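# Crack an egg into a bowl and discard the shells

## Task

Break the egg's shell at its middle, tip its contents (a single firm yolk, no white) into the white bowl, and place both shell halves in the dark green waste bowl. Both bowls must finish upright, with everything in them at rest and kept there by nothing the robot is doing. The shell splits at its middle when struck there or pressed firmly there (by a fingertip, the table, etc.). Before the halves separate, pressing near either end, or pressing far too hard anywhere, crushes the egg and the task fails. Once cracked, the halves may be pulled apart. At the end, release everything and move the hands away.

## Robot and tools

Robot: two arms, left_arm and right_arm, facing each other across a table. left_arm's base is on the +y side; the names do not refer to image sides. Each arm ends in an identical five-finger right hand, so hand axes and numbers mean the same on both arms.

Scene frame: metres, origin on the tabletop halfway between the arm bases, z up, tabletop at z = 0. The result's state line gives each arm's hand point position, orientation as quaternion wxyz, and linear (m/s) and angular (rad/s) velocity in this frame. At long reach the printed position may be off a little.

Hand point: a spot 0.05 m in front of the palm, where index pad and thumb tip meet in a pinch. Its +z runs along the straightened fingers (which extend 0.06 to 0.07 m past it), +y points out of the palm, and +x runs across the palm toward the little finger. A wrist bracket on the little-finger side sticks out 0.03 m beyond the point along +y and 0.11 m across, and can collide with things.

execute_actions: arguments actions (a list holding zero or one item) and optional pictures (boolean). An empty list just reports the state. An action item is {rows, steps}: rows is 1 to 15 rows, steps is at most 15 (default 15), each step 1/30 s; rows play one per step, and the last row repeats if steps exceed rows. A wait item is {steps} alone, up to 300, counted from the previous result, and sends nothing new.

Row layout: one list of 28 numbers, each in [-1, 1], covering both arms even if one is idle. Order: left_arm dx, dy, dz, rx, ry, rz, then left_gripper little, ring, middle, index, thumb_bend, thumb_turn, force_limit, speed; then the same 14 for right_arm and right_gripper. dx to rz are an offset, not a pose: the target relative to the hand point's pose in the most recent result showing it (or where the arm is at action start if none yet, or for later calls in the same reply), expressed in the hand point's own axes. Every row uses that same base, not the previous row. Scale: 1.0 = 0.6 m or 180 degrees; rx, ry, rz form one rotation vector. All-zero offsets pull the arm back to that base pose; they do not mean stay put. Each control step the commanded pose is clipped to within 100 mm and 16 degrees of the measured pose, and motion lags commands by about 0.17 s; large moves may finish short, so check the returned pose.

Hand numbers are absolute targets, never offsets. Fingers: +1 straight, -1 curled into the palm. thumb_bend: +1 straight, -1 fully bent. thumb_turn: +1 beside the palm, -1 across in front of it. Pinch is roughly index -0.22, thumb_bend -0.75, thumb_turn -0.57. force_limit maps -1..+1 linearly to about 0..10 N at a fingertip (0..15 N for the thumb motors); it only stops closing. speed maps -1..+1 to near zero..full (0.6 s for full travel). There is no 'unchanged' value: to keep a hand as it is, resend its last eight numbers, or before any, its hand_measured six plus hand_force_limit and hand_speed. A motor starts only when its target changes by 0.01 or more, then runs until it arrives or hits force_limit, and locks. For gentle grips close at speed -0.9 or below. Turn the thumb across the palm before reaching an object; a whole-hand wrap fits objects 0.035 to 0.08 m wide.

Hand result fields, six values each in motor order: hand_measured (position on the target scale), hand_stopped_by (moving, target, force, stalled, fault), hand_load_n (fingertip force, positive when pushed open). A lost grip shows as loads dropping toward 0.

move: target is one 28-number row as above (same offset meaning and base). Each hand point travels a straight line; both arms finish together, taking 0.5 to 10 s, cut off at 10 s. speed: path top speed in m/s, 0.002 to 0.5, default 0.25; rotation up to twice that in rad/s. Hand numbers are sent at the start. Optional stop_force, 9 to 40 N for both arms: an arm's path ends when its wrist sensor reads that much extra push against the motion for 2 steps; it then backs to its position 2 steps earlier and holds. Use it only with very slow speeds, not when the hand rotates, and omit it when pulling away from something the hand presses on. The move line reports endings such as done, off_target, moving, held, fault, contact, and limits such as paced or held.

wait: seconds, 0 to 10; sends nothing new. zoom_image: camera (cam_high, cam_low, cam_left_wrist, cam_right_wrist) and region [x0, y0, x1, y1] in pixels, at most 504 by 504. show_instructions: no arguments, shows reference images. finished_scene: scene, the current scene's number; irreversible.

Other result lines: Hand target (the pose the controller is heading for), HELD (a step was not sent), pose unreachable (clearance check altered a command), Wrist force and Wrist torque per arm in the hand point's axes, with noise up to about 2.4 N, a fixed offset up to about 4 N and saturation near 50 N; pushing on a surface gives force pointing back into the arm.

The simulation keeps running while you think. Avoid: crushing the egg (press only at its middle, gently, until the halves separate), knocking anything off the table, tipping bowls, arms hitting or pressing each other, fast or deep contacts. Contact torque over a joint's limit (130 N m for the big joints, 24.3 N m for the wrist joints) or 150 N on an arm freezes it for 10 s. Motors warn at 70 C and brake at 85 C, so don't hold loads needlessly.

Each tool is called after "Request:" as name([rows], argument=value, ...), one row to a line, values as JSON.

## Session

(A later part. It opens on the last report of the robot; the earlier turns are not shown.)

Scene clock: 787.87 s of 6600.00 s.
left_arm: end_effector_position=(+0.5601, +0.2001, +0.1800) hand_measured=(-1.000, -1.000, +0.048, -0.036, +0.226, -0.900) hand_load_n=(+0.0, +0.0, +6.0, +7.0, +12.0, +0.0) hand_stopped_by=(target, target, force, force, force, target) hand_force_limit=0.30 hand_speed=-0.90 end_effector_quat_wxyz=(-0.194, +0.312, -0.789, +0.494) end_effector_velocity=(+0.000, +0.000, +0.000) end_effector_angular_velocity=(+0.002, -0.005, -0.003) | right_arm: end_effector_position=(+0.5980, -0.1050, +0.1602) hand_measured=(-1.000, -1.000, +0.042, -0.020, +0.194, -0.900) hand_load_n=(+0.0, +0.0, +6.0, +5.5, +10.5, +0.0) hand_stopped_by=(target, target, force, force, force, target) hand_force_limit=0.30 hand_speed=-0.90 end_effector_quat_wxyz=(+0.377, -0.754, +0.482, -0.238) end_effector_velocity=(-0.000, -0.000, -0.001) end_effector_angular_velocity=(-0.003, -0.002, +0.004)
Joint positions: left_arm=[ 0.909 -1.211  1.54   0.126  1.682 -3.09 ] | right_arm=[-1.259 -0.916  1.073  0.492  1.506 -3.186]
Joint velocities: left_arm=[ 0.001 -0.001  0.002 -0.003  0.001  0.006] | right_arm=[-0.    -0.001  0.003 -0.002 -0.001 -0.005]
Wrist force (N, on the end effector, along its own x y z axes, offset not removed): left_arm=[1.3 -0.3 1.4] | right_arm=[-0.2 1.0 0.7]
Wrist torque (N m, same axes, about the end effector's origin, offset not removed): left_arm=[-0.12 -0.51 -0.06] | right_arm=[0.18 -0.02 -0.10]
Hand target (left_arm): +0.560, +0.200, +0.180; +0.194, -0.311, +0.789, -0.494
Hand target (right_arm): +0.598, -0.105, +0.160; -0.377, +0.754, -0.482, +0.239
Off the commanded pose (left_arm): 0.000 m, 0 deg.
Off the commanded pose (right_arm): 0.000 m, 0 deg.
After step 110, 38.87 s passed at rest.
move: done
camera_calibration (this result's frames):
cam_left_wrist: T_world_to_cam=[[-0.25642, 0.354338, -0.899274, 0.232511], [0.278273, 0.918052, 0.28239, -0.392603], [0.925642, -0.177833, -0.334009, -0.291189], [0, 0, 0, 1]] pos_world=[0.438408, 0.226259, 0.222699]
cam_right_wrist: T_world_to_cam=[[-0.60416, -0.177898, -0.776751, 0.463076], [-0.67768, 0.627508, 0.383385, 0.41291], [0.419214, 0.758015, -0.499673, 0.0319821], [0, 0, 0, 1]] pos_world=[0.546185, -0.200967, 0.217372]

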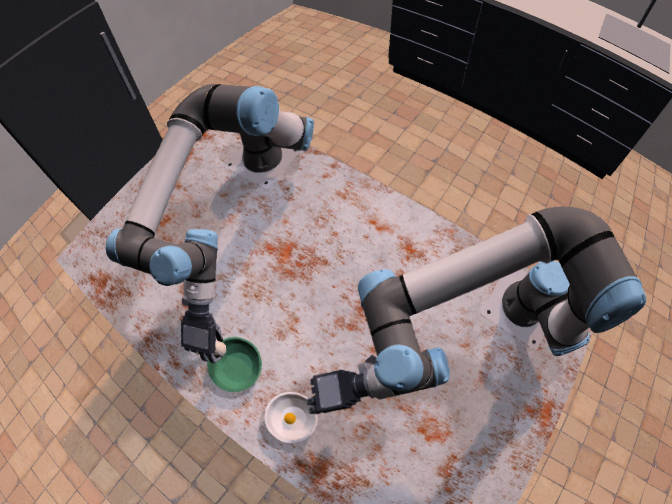

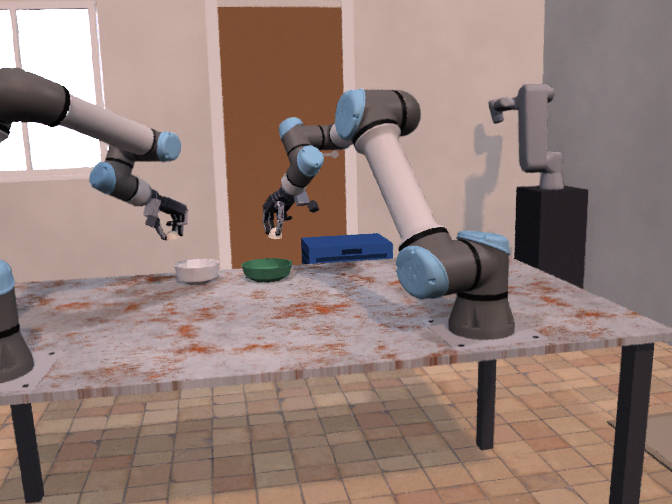

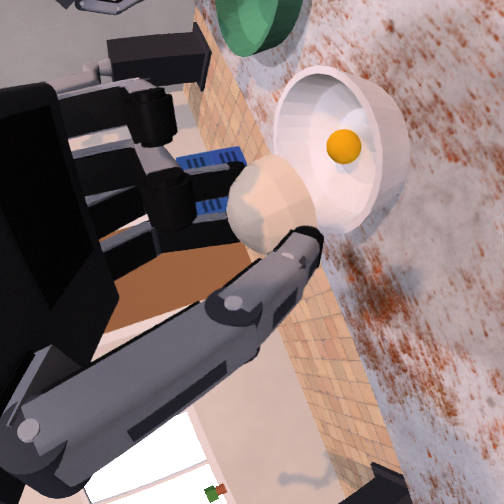

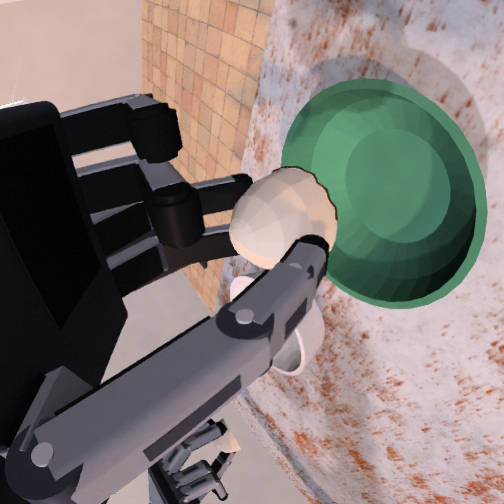

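Request:
move(target=[0.1108,-0.079,0.202,0,0,0,-1,-1,-0.3,-0.3,-0.4,-0.9,0.3,-0.9, -0.004,0.1116,0.0869,0,0,0,-1,-1,-0.3,-0.3,-0.4,-0.9,0.3,-0.9], speed=0.15)

Request:
move(target=[0,0,0,0,0,0,-1,-1,-0.3,-0.3,-0.4,-0.9,0.3,-0.9, 0,0.0398,0.0301,0,0,0,-1,-1,-0.3,-0.3,-0.4,-0.9,0.3,-0.9], speed=0.02, stop_force=9)

Scene clock: 808.20 s of 6600.00 s.
left_arm: end_effector_position=(+0.6000, +0.0601, +0.1696) hand_measured=(-1.000, -1.000, +0.048, -0.036, +0.226, -0.900) hand_load_n=(+0.0, +0.0, +6.0, +7.0, +12.0, +0.0) hand_stopped_by=(target, target, force, force, force, target) hand_force_limit=0.30 hand_speed=-0.90 end_effector_quat_wxyz=(-0.194, +0.312, -0.789, +0.494) end_effector_velocity=(-0.000, -0.004, +0.001) end_effector_angular_velocity=(-0.002, +0.000, -0.002) | right_arm: end_effector_position=(+0.5980, -0.1020, +0.0754) hand_measured=(-1.000, -1.000, +0.042, -0.020, +0.194, -0.900) hand_load_n=(+0.0, +0.0, +6.0, +5.5, +10.5, +0.0) hand_stopped_by=(target, target, force, force, force, target) hand_force_limit=0.30 hand_speed=-0.90 end_effector_quat_wxyz=(+0.377, -0.754, +0.482, -0.238) end_effector_velocity=(+0.000, +0.000, -0.001) end_effector_angular_velocity=(-0.001, -0.001, +0.001)
Joint positions: left_arm=[ 0.771 -0.954  1.176  0.231  1.558 -3.15 ] | right_arm=[-1.254 -0.858  1.197  0.309  1.51  -3.183]
Joint velocities: left_arm=[-0.004  0.004 -0.008  0.003 -0.001 -0.002] | right_arm=[ 0.     0.001 -0.    -0.001  0.    -0.001]
Wrist force (N, on the end effector, along its own x y z axes, offset not removed): left_arm=[0.1 0.8 1.2] | right_arm=[-1.9 1.3 -1.3]
Wrist torque (N m, same axes, about the end effector's origin, offset not removed): left_arm=[0.07 -0.34 0.05] | right_arm=[0.39 0.26 -0.15]
Hand target (left_arm): +0.600, +0.060, +0.170; +0.194, -0.312, +0.789, -0.494
Hand target (right_arm): +0.598, -0.102, +0.075; -0.377, +0.754, -0.482, +0.238
Off the commanded pose (left_arm): 0.000 m, 0 deg.
Off the commanded pose (right_arm): 0.000 m, 0 deg.
After step 90, 15.87 s passed at rest.
move: done
camera_calibration (this result's frames):
cam_left_wrist: T_world_to_cam=[[-0.25644, 0.354274, -0.899293, 0.283035], [0.278281, 0.918072, 0.282318, -0.272242], [0.925634, -0.177858, -0.334018, -0.356506], [0, 0, 0, 1]] pos_world=[0.478335, 0.0862579, 0.212311]
cam_right_wrist: T_world_to_cam=[[-0.604158, -0.177901, -0.776753, 0.397781], [-0.677682, 0.627508, 0.383381, 0.44357], [0.419215, 0.758014, -0.499674, -0.0126019], [0, 0, 0, 1]] pos_world=[0.546205, -0.198026, 0.132624]

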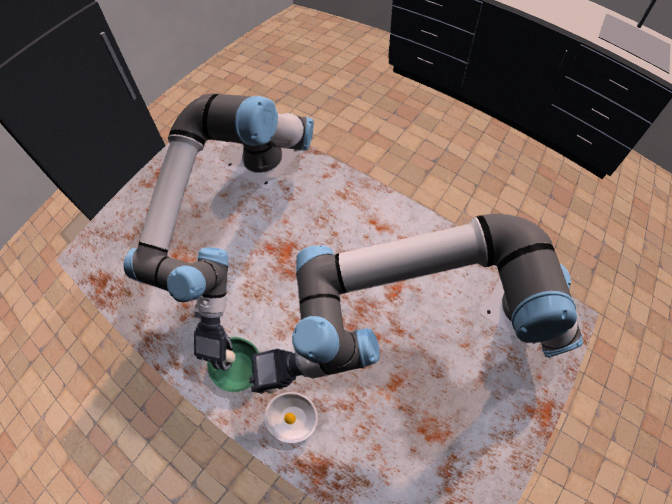

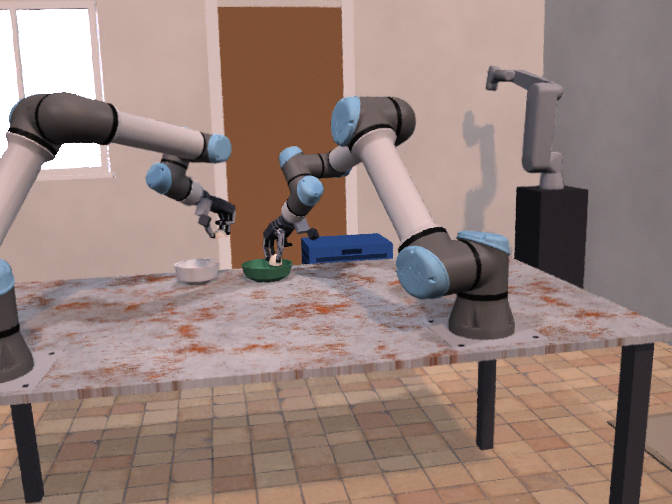

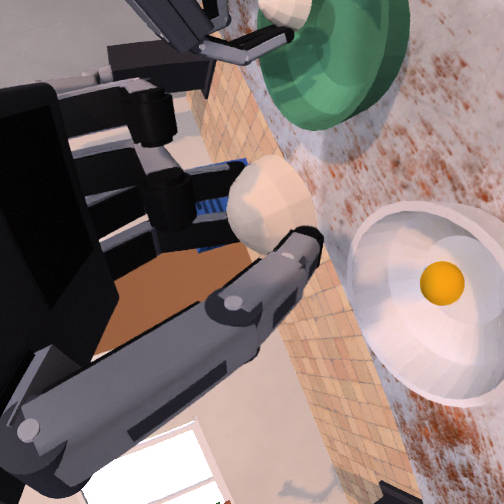

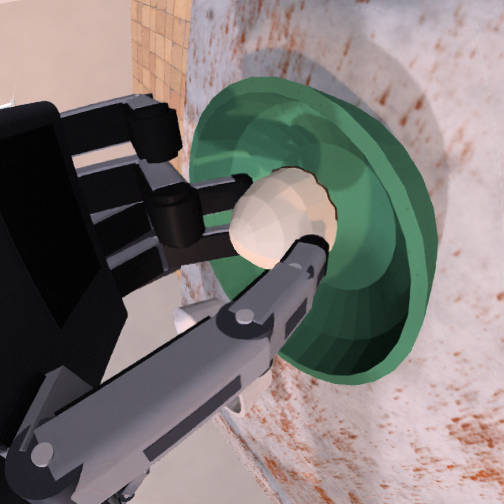

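Scene clock: 809.97 s of 6600.00 s.
left_arm: end_effector_position=(+0.6000, +0.0601, +0.1696) hand_measured=(-1.000, -1.000, +0.048, -0.036, +0.226, -0.900) hand_load_n=(+0.0, +0.0, +6.0, +7.0, +12.0, +0.0) hand_stopped_by=(target, target, force, force, force, target) hand_force_limit=0.30 hand_speed=-0.90 end_effector_quat_wxyz=(-0.194, +0.312, -0.789, +0.494) end_effector_velocity=(-0.002, -0.002, +0.000) end_effector_angular_velocity=(+0.002, +0.000, -0.004) | right_arm: end_effector_position=(+0.5980, -0.1020, +0.0456) hand_measured=(-1.000, -1.000, +0.042, -0.020, +0.194, -0.900) hand_load_n=(+0.0, +0.0, +6.0, +5.5, +10.5, +0.0) hand_stopped_by=(target, target, force, force, force, target) hand_force_limit=0.30 hand_speed=-0.90 end_effector_quat_wxyz=(+0.376, -0.754, +0.482, -0.238) end_effector_velocity=(-0.000, -0.000, -0.003) end_effector_angular_velocity=(+0.000, +0.001, -0.001)
Joint positions: left_arm=[ 0.771 -0.954  1.176  0.231  1.558 -3.15 ] | right_arm=[-1.254 -0.831  1.231  0.249  1.51  -3.183]
Joint velocities: left_arm=[-0.004 -0.    -0.001  0.002  0.     0.001] | right_arm=[-0.     0.002  0.003 -0.004  0.     0.001]
Wrist force (N, on the end effector, along its own x y z axes, offset not removed): left_arm=[-1.6 1.7 0.3] | right_arm=[-2.5 -0.7 0.9]
Wrist torque (N m, same axes, about the end effector's origin, offset not removed): left_arm=[0.37 0.02 -0.11] | right_arm=[-0.07 0.28 -0.23]
Hand target (left_arm): +0.600, +0.060, +0.170; +0.194, -0.312, +0.789, -0.494
Hand target (right_arm): +0.598, -0.102, +0.045; -0.377, +0.754, -0.482, +0.238
Off the commanded pose (left_arm): 0.000 m, 0 deg.
Off the commanded pose (right_arm): 0.000 m, 0 deg.
move: done
camera_calibration (this result's frames):
cam_left_wrist: T_world_to_cam=[[-0.256443, 0.354271, -0.899294, 0.283039], [0.278293, 0.918071, 0.28231, -0.272231], [0.92563, -0.177871, -0.334024, -0.356494], [0, 0, 0, 1]] pos_world=[0.478324, 0.0862446, 0.212311]
cam_right_wrist: T_world_to_cam=[[-0.604166, -0.177906, -0.776745, 0.374659], [-0.677678, 0.62751, 0.383385, 0.454916], [0.419209, 0.758011, -0.499683, -0.0275433], [0, 0, 0, 1]] pos_world=[0.546189, -0.197932, 0.102844]

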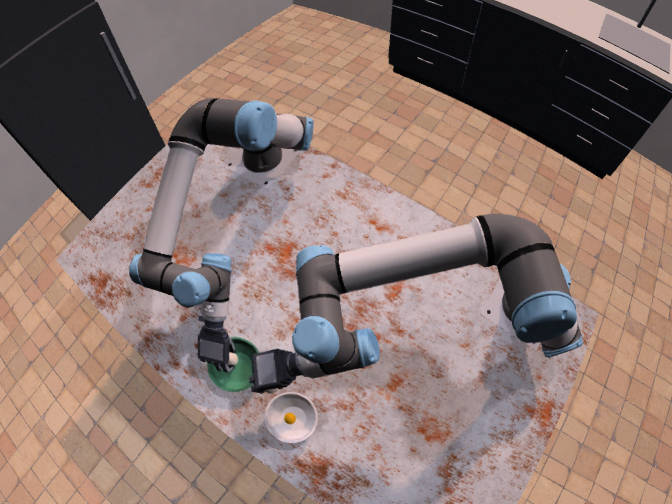

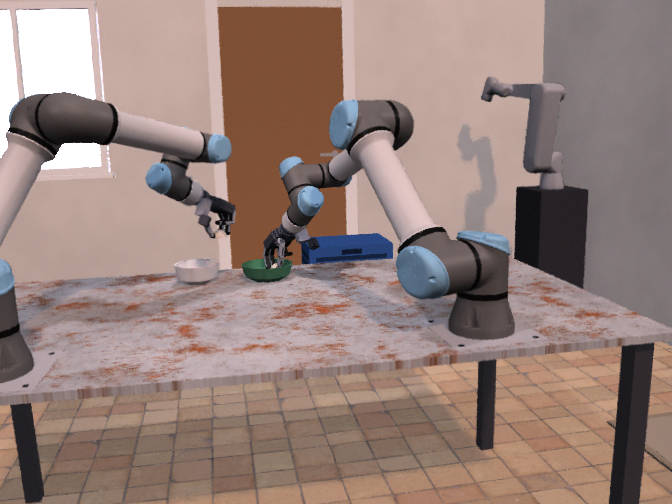

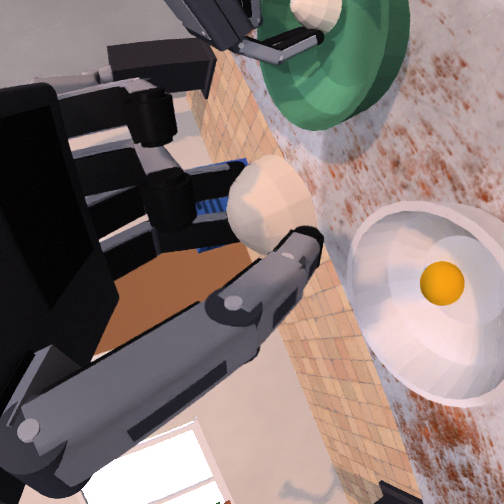

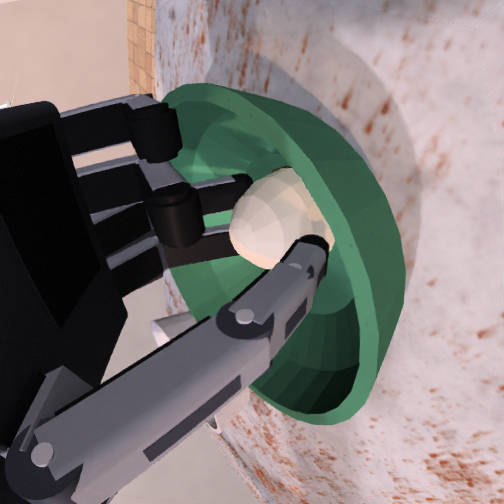

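Request:
move(target=[0,0,0,0,0,0,-1,-1,-0.3,-0.3,-0.4,-0.9,0.3,-0.9, 0,0.0093,0.007,0,0,0,-1,-1,-0.3,-0.3,-0.4,-0.9,0.3,-0.9], speed=0.01, stop_force=9)

Request:
move(target=[0,0,0,0,0,0,-1,-1,-0.3,-0.3,-0.4,-0.9,0.3,-0.9, 0,0,0,0,0,0,-1,-1,0.4,0.4,0.55,-0.9,0.3,-0.5], speed=0.01)

Scene clock: 815.20 s of 6600.00 s.
left_arm: end_effector_position=(+0.6000, +0.0601, +0.1696) hand_measured=(-1.000, -1.000, +0.048, -0.036, +0.226, -0.900) hand_load_n=(+0.0, +0.0, +6.0, +7.0, +12.0, +0.0) hand_stopped_by=(target, target, force, force, force, target) hand_force_limit=0.30 hand_speed=-0.90 end_effector_quat_wxyz=(-0.194, +0.312, -0.789, +0.494) end_effector_velocity=(+0.000, +0.001, -0.000) end_effector_angular_velocity=(+0.000, +0.001, +0.001) | right_arm: end_effector_position=(+0.5980, -0.1019, +0.0388) hand_measured=(-1.000, -1.000, +0.042, -0.020, +0.194, -0.900) hand_load_n=(+0.0, +0.0, +6.0, +5.5, +10.5, +0.0) hand_stopped_by=(target, target, force, force, force, target) hand_force_limit=0.30 hand_speed=-0.90 end_effector_quat_wxyz=(+0.376, -0.754, +0.482, -0.238) end_effector_velocity=(+0.000, -0.000, -0.001) end_effector_angular_velocity=(-0.001, -0.001, +0.001)
Joint positions: left_arm=[ 0.771 -0.954  1.176  0.231  1.558 -3.15 ] | right_arm=[-1.254 -0.824  1.237  0.235  1.51  -3.183]
Joint velocities: left_arm=[ 0.001  0.     0.    -0.    -0.    -0.   ] | right_arm=[-0.     0.     0.002 -0.003  0.    -0.002]
Wrist force (N, on the end effector, along its own x y z axes, offset not removed): left_arm=[0.4 -0.5 0.8] | right_arm=[-1.3 1.7 0.9]
Wrist torque (N m, same axes, about the end effector's origin, offset not removed): left_arm=[-0.10 -0.25 -0.05] | right_arm=[0.35 0.05 -0.12]
Hand target (left_arm): +0.600, +0.060, +0.170; +0.194, -0.312, +0.789, -0.494
Hand target (right_arm): +0.598, -0.102, +0.039; -0.376, +0.754, -0.482, +0.238
Off the commanded pose (left_arm): 0.000 m, 0 deg.
Off the commanded pose (right_arm): 0.000 m, 0 deg.
After step 90, 1.33 s passed at rest.
move: done
camera_calibration (this result's frames):
cam_left_wrist: T_world_to_cam=[[-0.25644, 0.354274, -0.899293, 0.283035], [0.278281, 0.918072, 0.282318, -0.272241], [0.925634, -0.177858, -0.334018, -0.356506], [0, 0, 0, 1]] pos_world=[0.478335, 0.0862578, 0.212311]
cam_right_wrist: T_world_to_cam=[[-0.604172, -0.177909, -0.77674, 0.369317], [-0.677675, 0.627512, 0.383387, 0.457527], [0.419205, 0.758009, -0.49969, -0.0309774], [0, 0, 0, 1]] pos_world=[0.546171, -0.197917, 0.0959743]

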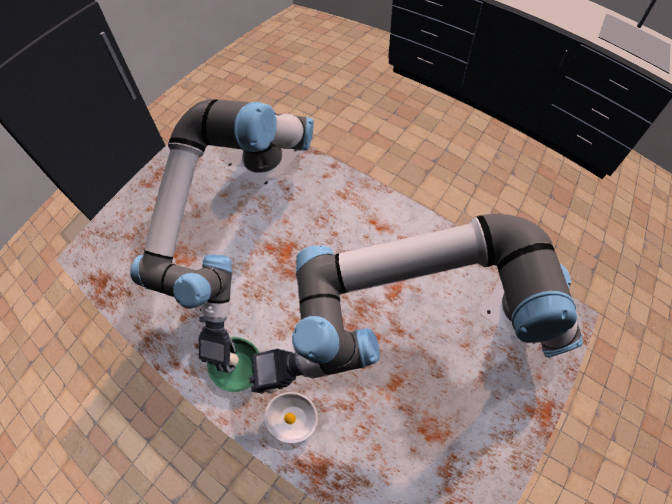

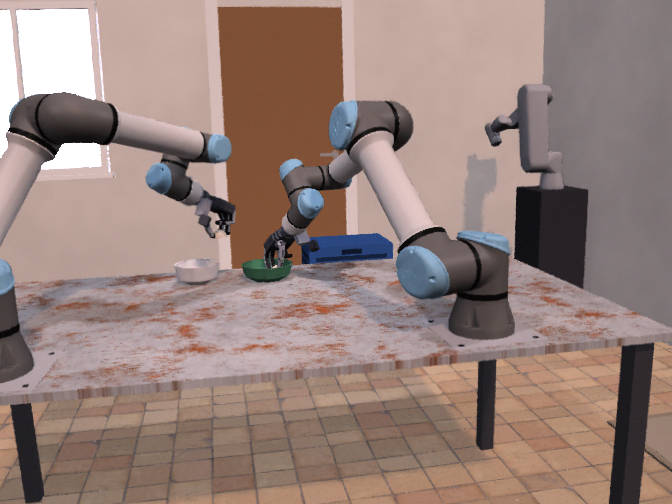

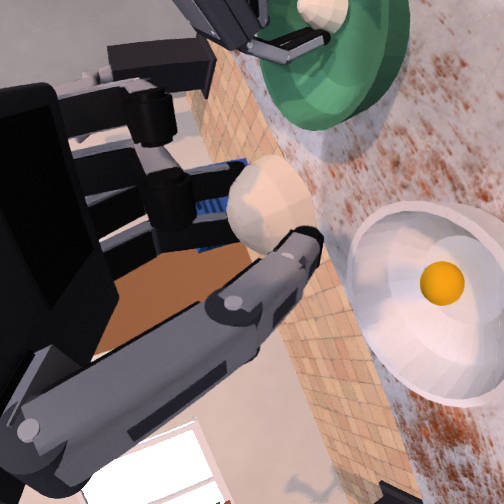

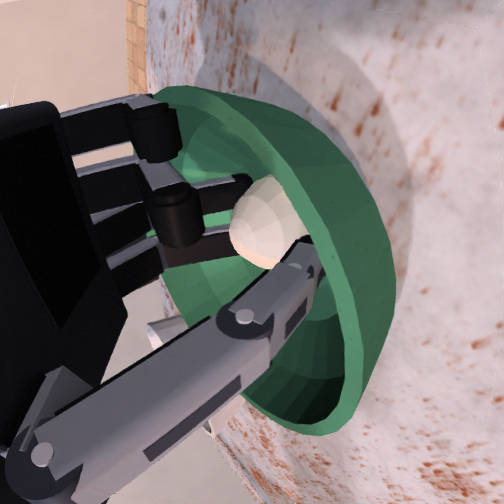

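Scene clock: 816.17 s of 6600.00 s.
left_arm: end_effector_position=(+0.6000, +0.0601, +0.1696) hand_measured=(-1.000, -1.000, +0.048, -0.036, +0.226, -0.900) hand_load_n=(+0.0, +0.0, +6.0, +7.0, +12.0, +0.0) hand_stopped_by=(target, target, force, force, force, target) hand_force_limit=0.30 hand_speed=-0.90 end_effector_quat_wxyz=(-0.194, +0.312, -0.789, +0.494) end_effector_velocity=(+0.000, +0.001, -0.000) end_effector_angular_velocity=(+0.000, +0.000, +0.001) | right_arm: end_effector_position=(+0.5980, -0.1019, +0.0387) hand_measured=(-1.000, -1.000, +0.400, +0.400, +0.550, -0.900) hand_load_n=(+0.0, +0.0, +0.0, +0.0, +0.0, +0.0) hand_stopped_by=(target, target, target, target, target, target) hand_force_limit=0.30 hand_speed=-0.50 end_effector_quat_wxyz=(+0.376, -0.754, +0.482, -0.238) end_effector_velocity=(+0.000, +0.000, -0.000) end_effector_angular_velocity=(+0.000, +0.001, -0.000)
Joint positions: left_arm=[ 0.771 -0.954  1.176  0.231  1.558 -3.15 ] | right_arm=[-1.254 -0.824  1.238  0.235  1.51  -3.183]
Joint velocities: left_arm=[ 0.001  0.     0.    -0.    -0.    -0.   ] | right_arm=[-0.     0.001 -0.     0.    -0.     0.   ]
Wrist force (N, on the end effector, along its own x y z axes, offset not removed): left_arm=[-1.6 -2.2 0.7] | right_arm=[-1.7 1.2 1.0]
Wrist torque (N m, same axes, about the end effector's origin, offset not removed): left_arm=[-0.39 -0.07 -0.08] | right_arm=[0.29 0.17 -0.12]
Hand target (left_arm): +0.600, +0.060, +0.170; +0.194, -0.312, +0.789, -0.494
Hand target (right_arm): +0.598, -0.102, +0.039; -0.376, +0.754, -0.482, +0.238
Off the commanded pose (left_arm): 0.000 m, 0 deg.
Off the commanded pose (right_arm): 0.000 m, 0 deg.
move: done
camera_calibration (this result's frames):
cam_left_wrist: T_world_to_cam=[[-0.25644, 0.354274, -0.899293, 0.283035], [0.278281, 0.918072, 0.282318, -0.272241], [0.925634, -0.177858, -0.334018, -0.356506], [0, 0, 0, 1]] pos_world=[0.478335, 0.0862579, 0.212311]
cam_right_wrist: T_world_to_cam=[[-0.604235, -0.177932, -0.776686, 0.369295], [-0.677644, 0.627523, 0.383423, 0.457517], [0.419165, 0.757994, -0.499746, -0.0309626], [0, 0, 0, 1]] pos_world=[0.546153, -0.197924, 0.0959298]

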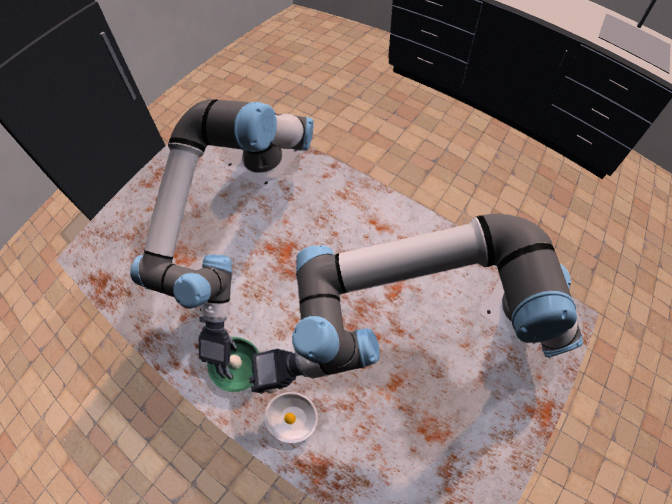

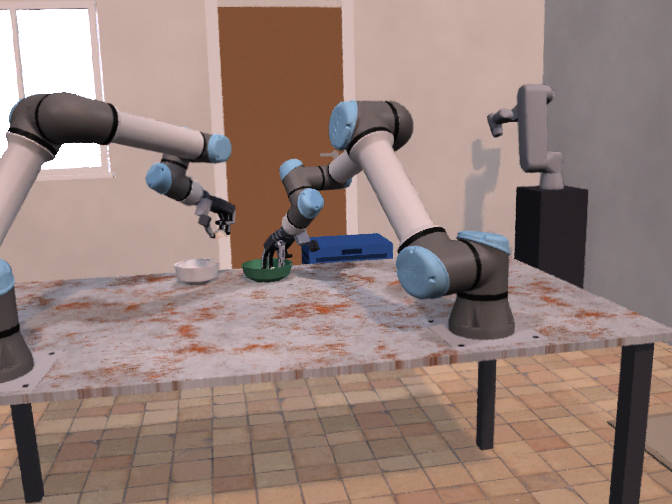

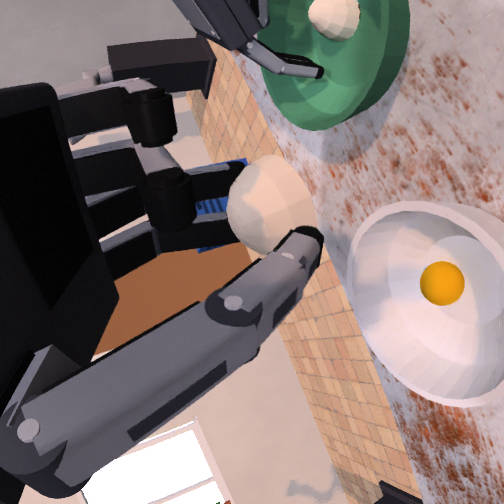

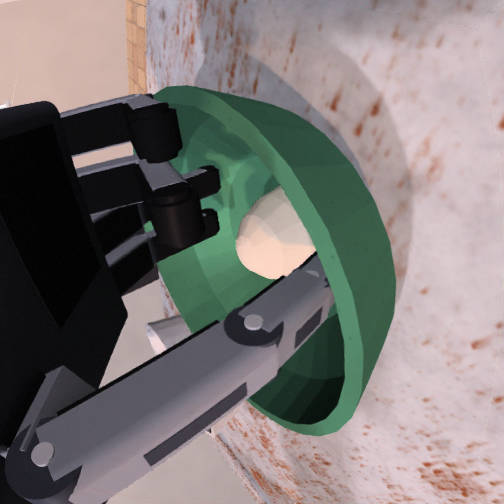

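Request:
move(target=[0,0,0,0,0,0,-1,-1,-0.3,-0.3,-0.4,-0.9,0.3,-0.9, 0,-0.146,-0.1103,0,0,0,-1,-1,0.4,0.4,0.55,-0.9,0.3,-0.5], speed=0.1)

Request:
move(target=[0,0,0,0,0,0,-1,-1,-0.3,-0.3,-0.4,-0.9,0.3,-0.9, 0.13,0.2,-0.42,0,0,0,-1,-1,0.4,0.4,0.55,-0.9,0.3,-0.5], speed=0.3)

Request:
zoom_image(camera="cam_high", region=[180, 310, 340, 460])

Scene clock: 821.97 s of 6600.00 s.
left_arm: end_effector_position=(+0.6000, +0.0601, +0.1696) hand_measured=(-1.000, -1.000, +0.048, -0.036, +0.226, -0.900) hand_load_n=(+0.0, +0.0, +6.0, +7.0, +12.0, +0.0) hand_stopped_by=(target, target, force, force, force, target) hand_force_limit=0.30 hand_speed=-0.90 end_effector_quat_wxyz=(-0.194, +0.312, -0.789, +0.494) end_effector_velocity=(+0.001, -0.001, +0.001) end_effector_angular_velocity=(-0.002, -0.003, +0.000) | right_arm: end_effector_position=(+0.5981, -0.1023, +0.1483) hand_measured=(-1.000, -1.000, +0.400, +0.400, +0.550, -0.900) hand_load_n=(+0.0, +0.0, +0.0, +0.0, +0.0, +0.0) hand_stopped_by=(target, target, target, target, target, target) hand_force_limit=0.30 hand_speed=-0.50 end_effector_quat_wxyz=(+0.376, -0.754, +0.482, -0.238) end_effector_velocity=(-0.000, -0.000, +0.003) end_effector_angular_velocity=(-0.000, -0.001, +0.000)
Joint positions: left_arm=[ 0.771 -0.954  1.176  0.231  1.558 -3.15 ] | right_arm=[-1.254 -0.907  1.088  0.467  1.51  -3.183]
Joint velocities: left_arm=[ 0.    -0.    -0.001 -0.002 -0.     0.   ] | right_arm=[-0.    -0.003 -0.003  0.005  0.    -0.   ]
Wrist force (N, on the end effector, along its own x y z axes, offset not removed): left_arm=[1.6 0.7 -0.1] | right_arm=[-1.4 1.1 0.6]
Wrist torque (N m, same axes, about the end effector's origin, offset not removed): left_arm=[0.02 -0.45 -0.03] | right_arm=[0.22 0.10 -0.16]
Hand target (left_arm): +0.600, +0.060, +0.170; +0.194, -0.312, +0.789, -0.494
Hand target (right_arm): +0.598, -0.102, +0.148; -0.376, +0.754, -0.482, +0.238
Off the commanded pose (left_arm): 0.000 m, 0 deg.
Off the commanded pose (right_arm): 0.000 m, 0 deg.
After step 90, 1.27 s passed at rest.
move: done
camera_calibration (this result's frames):
cam_left_wrist: T_world_to_cam=[[-0.25644, 0.354274, -0.899293, 0.283035], [0.278281, 0.918072, 0.282318, -0.272242], [0.925634, -0.177858, -0.334018, -0.356506], [0, 0, 0, 1]] pos_world=[0.478335, 0.0862579, 0.212311]
cam_right_wrist: T_world_to_cam=[[-0.604217, -0.177919, -0.776703, 0.454441], [-0.677658, 0.627507, 0.383425, 0.41577], [0.419168, 0.758011, -0.499718, 0.0240037], [0, 0, 0, 1]] pos_world=[0.546269, -0.19824, 0.205543]

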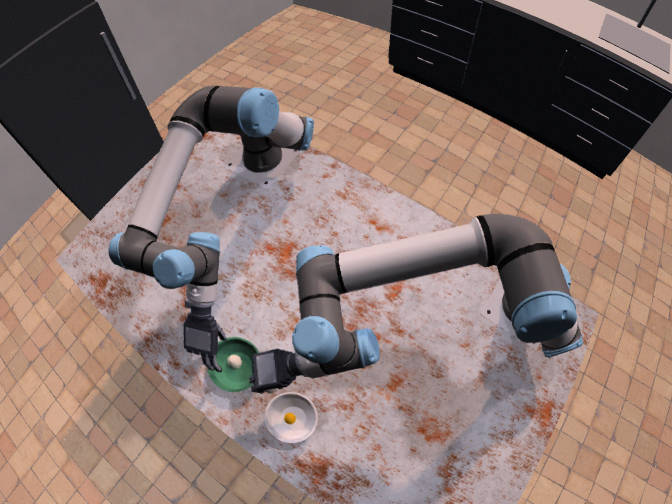

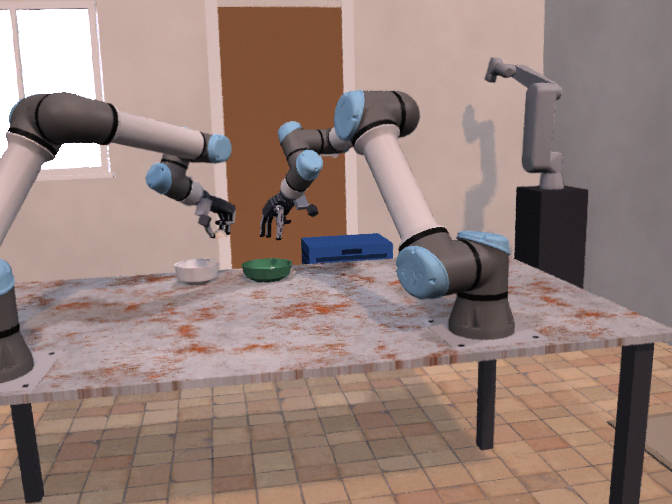

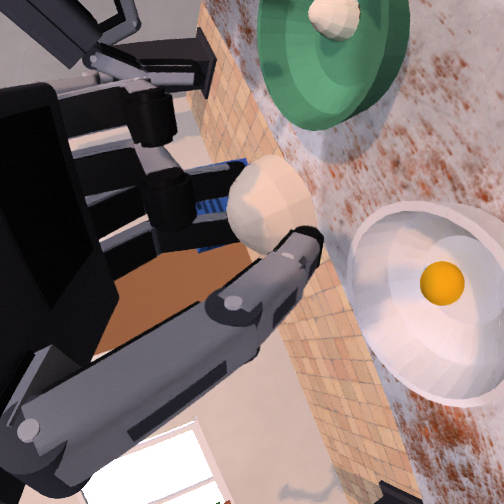

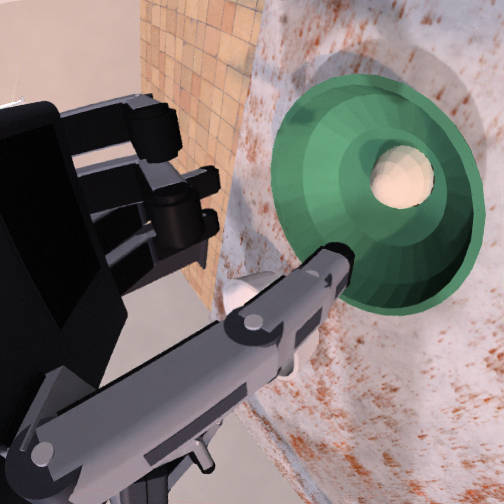

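Scene clock: 823.57 s of 6600.00 s.
left_arm: end_effector_position=(+0.6000, +0.0601, +0.1696) hand_measured=(-1.000, -1.000, +0.048, -0.036, +0.226, -0.900) hand_load_n=(+0.0, +0.0, +6.0, +7.0, +12.0, +0.0) hand_stopped_by=(target, target, force, force, force, target) hand_force_limit=0.30 hand_speed=-0.90 end_effector_quat_wxyz=(-0.194, +0.312, -0.789, +0.494) end_effector_velocity=(+0.000, -0.000, -0.000) end_effector_angular_velocity=(+0.000, -0.001, -0.001) | right_arm: end_effector_position=(+0.3831, -0.2883, +0.2037) hand_measured=(-1.000, -1.000, +0.400, +0.400, +0.550, -0.900) hand_load_n=(+0.0, +0.0, +0.0, +0.0, +0.0, +0.0) hand_stopped_by=(target, target, target, target, target, target) hand_force_limit=0.30 hand_speed=-0.50 end_effector_quat_wxyz=(+0.376, -0.754, +0.482, -0.238) end_effector_velocity=(-0.001, -0.001, -0.000) end_effector_angular_velocity=(-0.000, +0.001, +0.001)
Joint positions: left_arm=[ 0.771 -0.954  1.176  0.231  1.558 -3.15 ] | right_arm=[-1.571 -1.619  1.896  0.409  1.26  -3.382]
Joint velocities: left_arm=[-0.    -0.     0.    -0.001 -0.     0.001] | right_arm=[-0.004 -0.003  0.003  0.002 -0.004 -0.004]
Wrist force (N, on the end effector, along its own x y z axes, offset not removed): left_arm=[0.4 -1.9 0.9] | right_arm=[-2.6 0.1 -0.1]
Wrist torque (N m, same axes, about the end effector's origin, offset not removed): left_arm=[-0.33 -0.40 -0.16] | right_arm=[0.19 0.29 -0.27]
Hand target (left_arm): +0.600, +0.060, +0.170; +0.194, -0.312, +0.789, -0.494
Hand target (right_arm): +0.383, -0.288, +0.204; -0.376, +0.754, -0.482, +0.238
Off the commanded pose (left_arm): 0.000 m, 0 deg.
Off the commanded pose (right_arm): 0.000 m, 0 deg.
move: done
camera_calibration (this result's frames):
cam_left_wrist: T_world_to_cam=[[-0.25644, 0.354274, -0.899293, 0.283035], [0.278281, 0.918072, 0.282318, -0.272242], [0.925634, -0.177858, -0.334018, -0.356506], [0, 0, 0, 1]] pos_world=[0.478335, 0.0862579, 0.212311]
cam_right_wrist: T_world_to_cam=[[-0.60437, -0.177921, -0.776583, 0.334507], [-0.677569, 0.627532, 0.383541, 0.365518], [0.419091, 0.757989, -0.499815, 0.282884], [0, 0, 0, 1]] pos_world=[0.331275, -0.384282, 0.260971]

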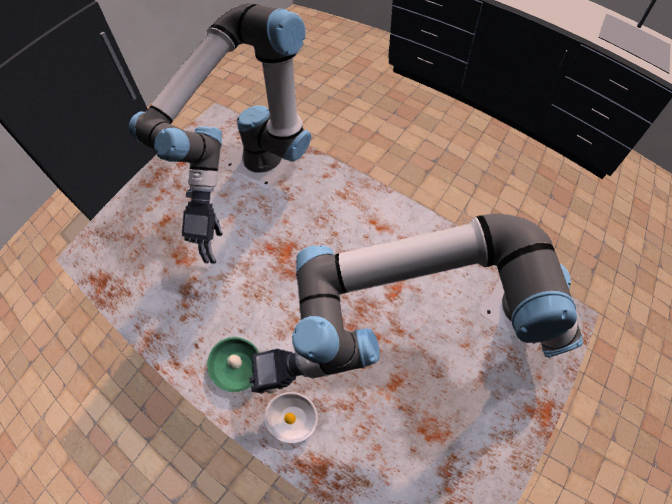

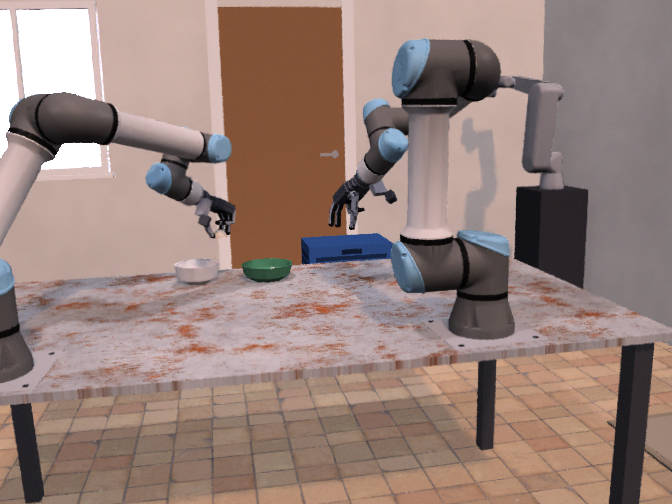

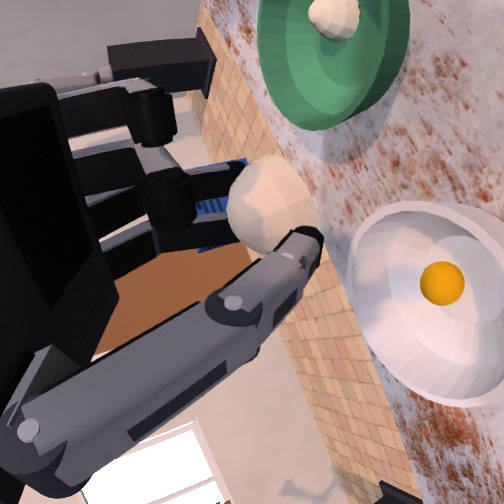

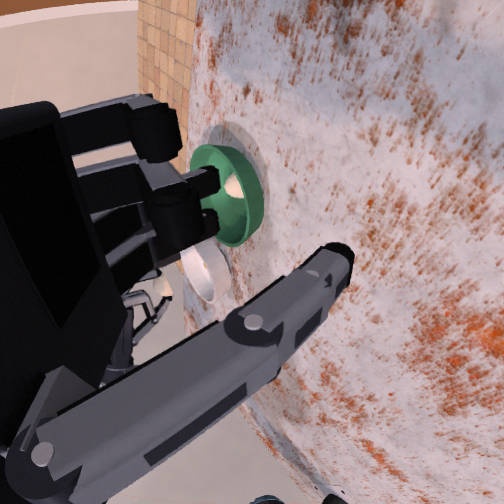

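Region (180, 310, 340, 460) of cam_high's 672x504 image, scaled by 3.150, with more detail than that image has; it fills the top 472 rows of this view, and the rest is white.

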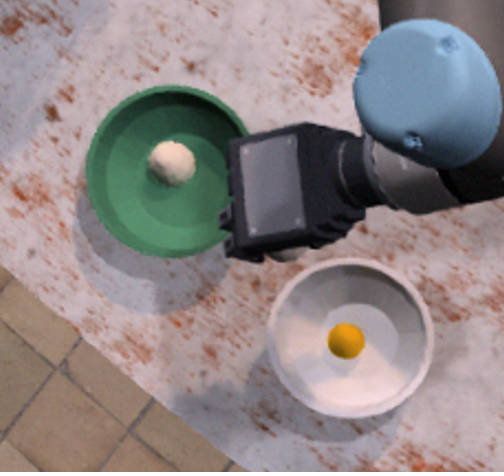

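Request:
move(target=[0.0907,0.0107,0.2083,0,0,0,-1,-1,-0.3,-0.3,-0.4,-0.9,0.3,-0.9, 0,0,0,0,0,0,-1,-1,0.4,0.4,0.55,-0.9,0.3,-0.5], speed=0.15)

Scene clock: 839.03 s of 6600.00 s.
left_arm: end_effector_position=(+0.6349, -0.0570, +0.1092) hand_measured=(-1.000, -1.000, +0.048, -0.036, +0.226, -0.900) hand_load_n=(+0.0, +0.0, +6.0, +7.0, +12.0, +0.0) hand_stopped_by=(target, target, force, force, force, target) hand_force_limit=0.30 hand_speed=-0.90 end_effector_quat_wxyz=(-0.194, +0.312, -0.788, +0.494) end_effector_velocity=(+0.001, -0.001, +0.000) end_effector_angular_velocity=(-0.001, +0.000, +0.001) | right_arm: end_effector_position=(+0.3831, -0.2883, +0.2037) hand_measured=(-1.000, -1.000, +0.400, +0.400, +0.550, -0.900) hand_load_n=(+0.0, +0.0, +0.0, +0.0, +0.0, +0.0) hand_stopped_by=(target, target, target, target, target, target) hand_force_limit=0.30 hand_speed=-0.50 end_effector_quat_wxyz=(+0.376, -0.754, +0.482, -0.238) end_effector_velocity=(+0.000, +0.000, +0.000) end_effector_angular_velocity=(+0.000, +0.000, -0.000)
Joint positions: left_arm=[ 0.695 -0.636  0.771  0.32   1.489 -3.184] | right_arm=[-1.571 -1.619  1.896  0.409  1.26  -3.382]
Joint velocities: left_arm=[ 0.     0.005 -0.01   0.004 -0.    -0.001] | right_arm=[ 0.     0.001 -0.001  0.    -0.     0.   ]
Wrist force (N, on the end effector, along its own x y z axes, offset not removed): left_arm=[-0.4 -0.6 1.3] | right_arm=[-2.4 0.8 -0.6]
Wrist torque (N m, same axes, about the end effector's origin, offset not removed): left_arm=[-0.23 -0.14 -0.08] | right_arm=[0.32 0.37 -0.27]
Hand target (left_arm): +0.635, -0.057, +0.109; +0.194, -0.312, +0.789, -0.494
Hand target (right_arm): +0.383, -0.288, +0.204; -0.376, +0.754, -0.482, +0.238
Off the commanded pose (left_arm): 0.000 m, 0 deg.
Off the commanded pose (right_arm): 0.000 m, 0 deg.
After step 90, 11.03 s passed at rest.
move: done
camera_calibration (this result's frames):
cam_left_wrist: T_world_to_cam=[[-0.256392, 0.354183, -0.899343, 0.279123], [0.278269, 0.9181, 0.282239, -0.157376], [0.925651, -0.177895, -0.333952, -0.429846], [0, 0, 0, 1]] pos_world=[0.513245, -0.030841, 0.151897]
cam_right_wrist: T_world_to_cam=[[-0.60437, -0.17792, -0.776583, 0.334507], [-0.677568, 0.627533, 0.383541, 0.365518], [0.419092, 0.757989, -0.499815, 0.282884], [0, 0, 0, 1]] pos_world=[0.331275, -0.384282, 0.260971]

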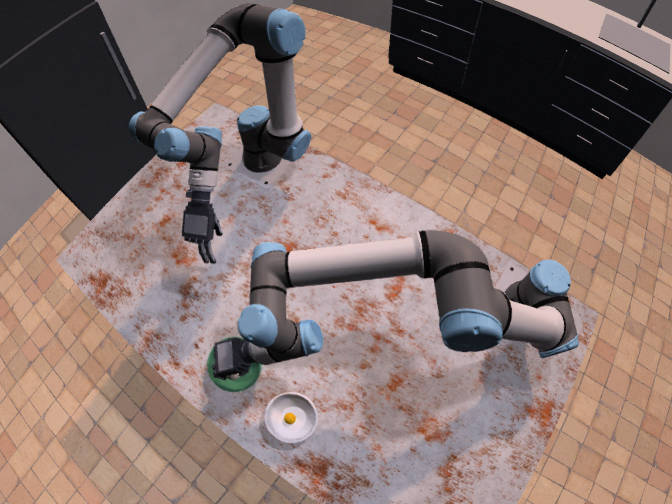

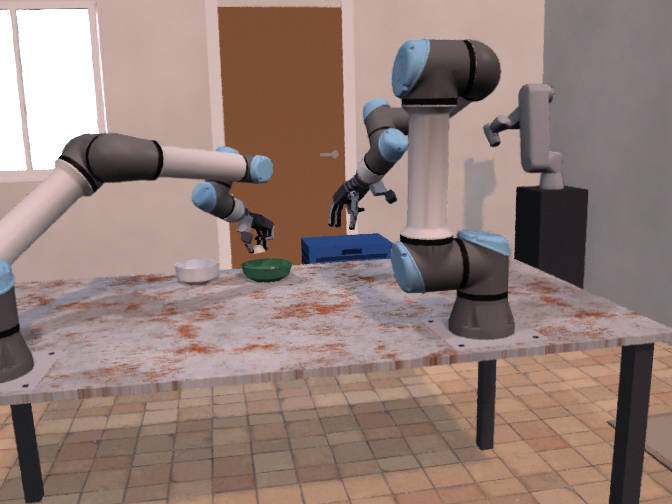

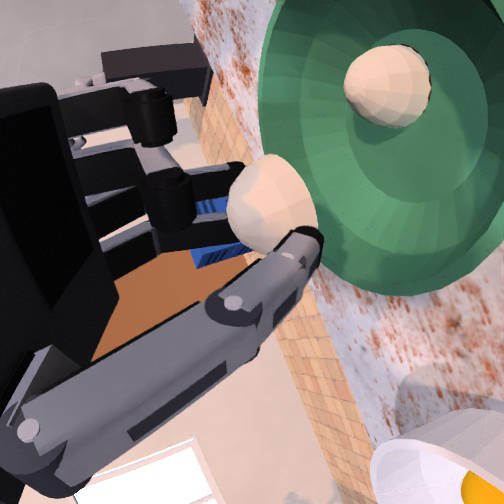

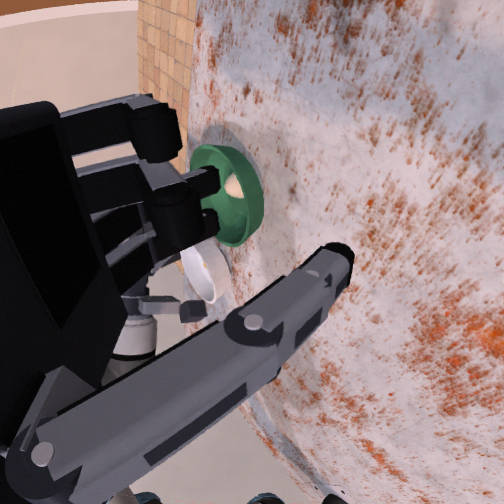

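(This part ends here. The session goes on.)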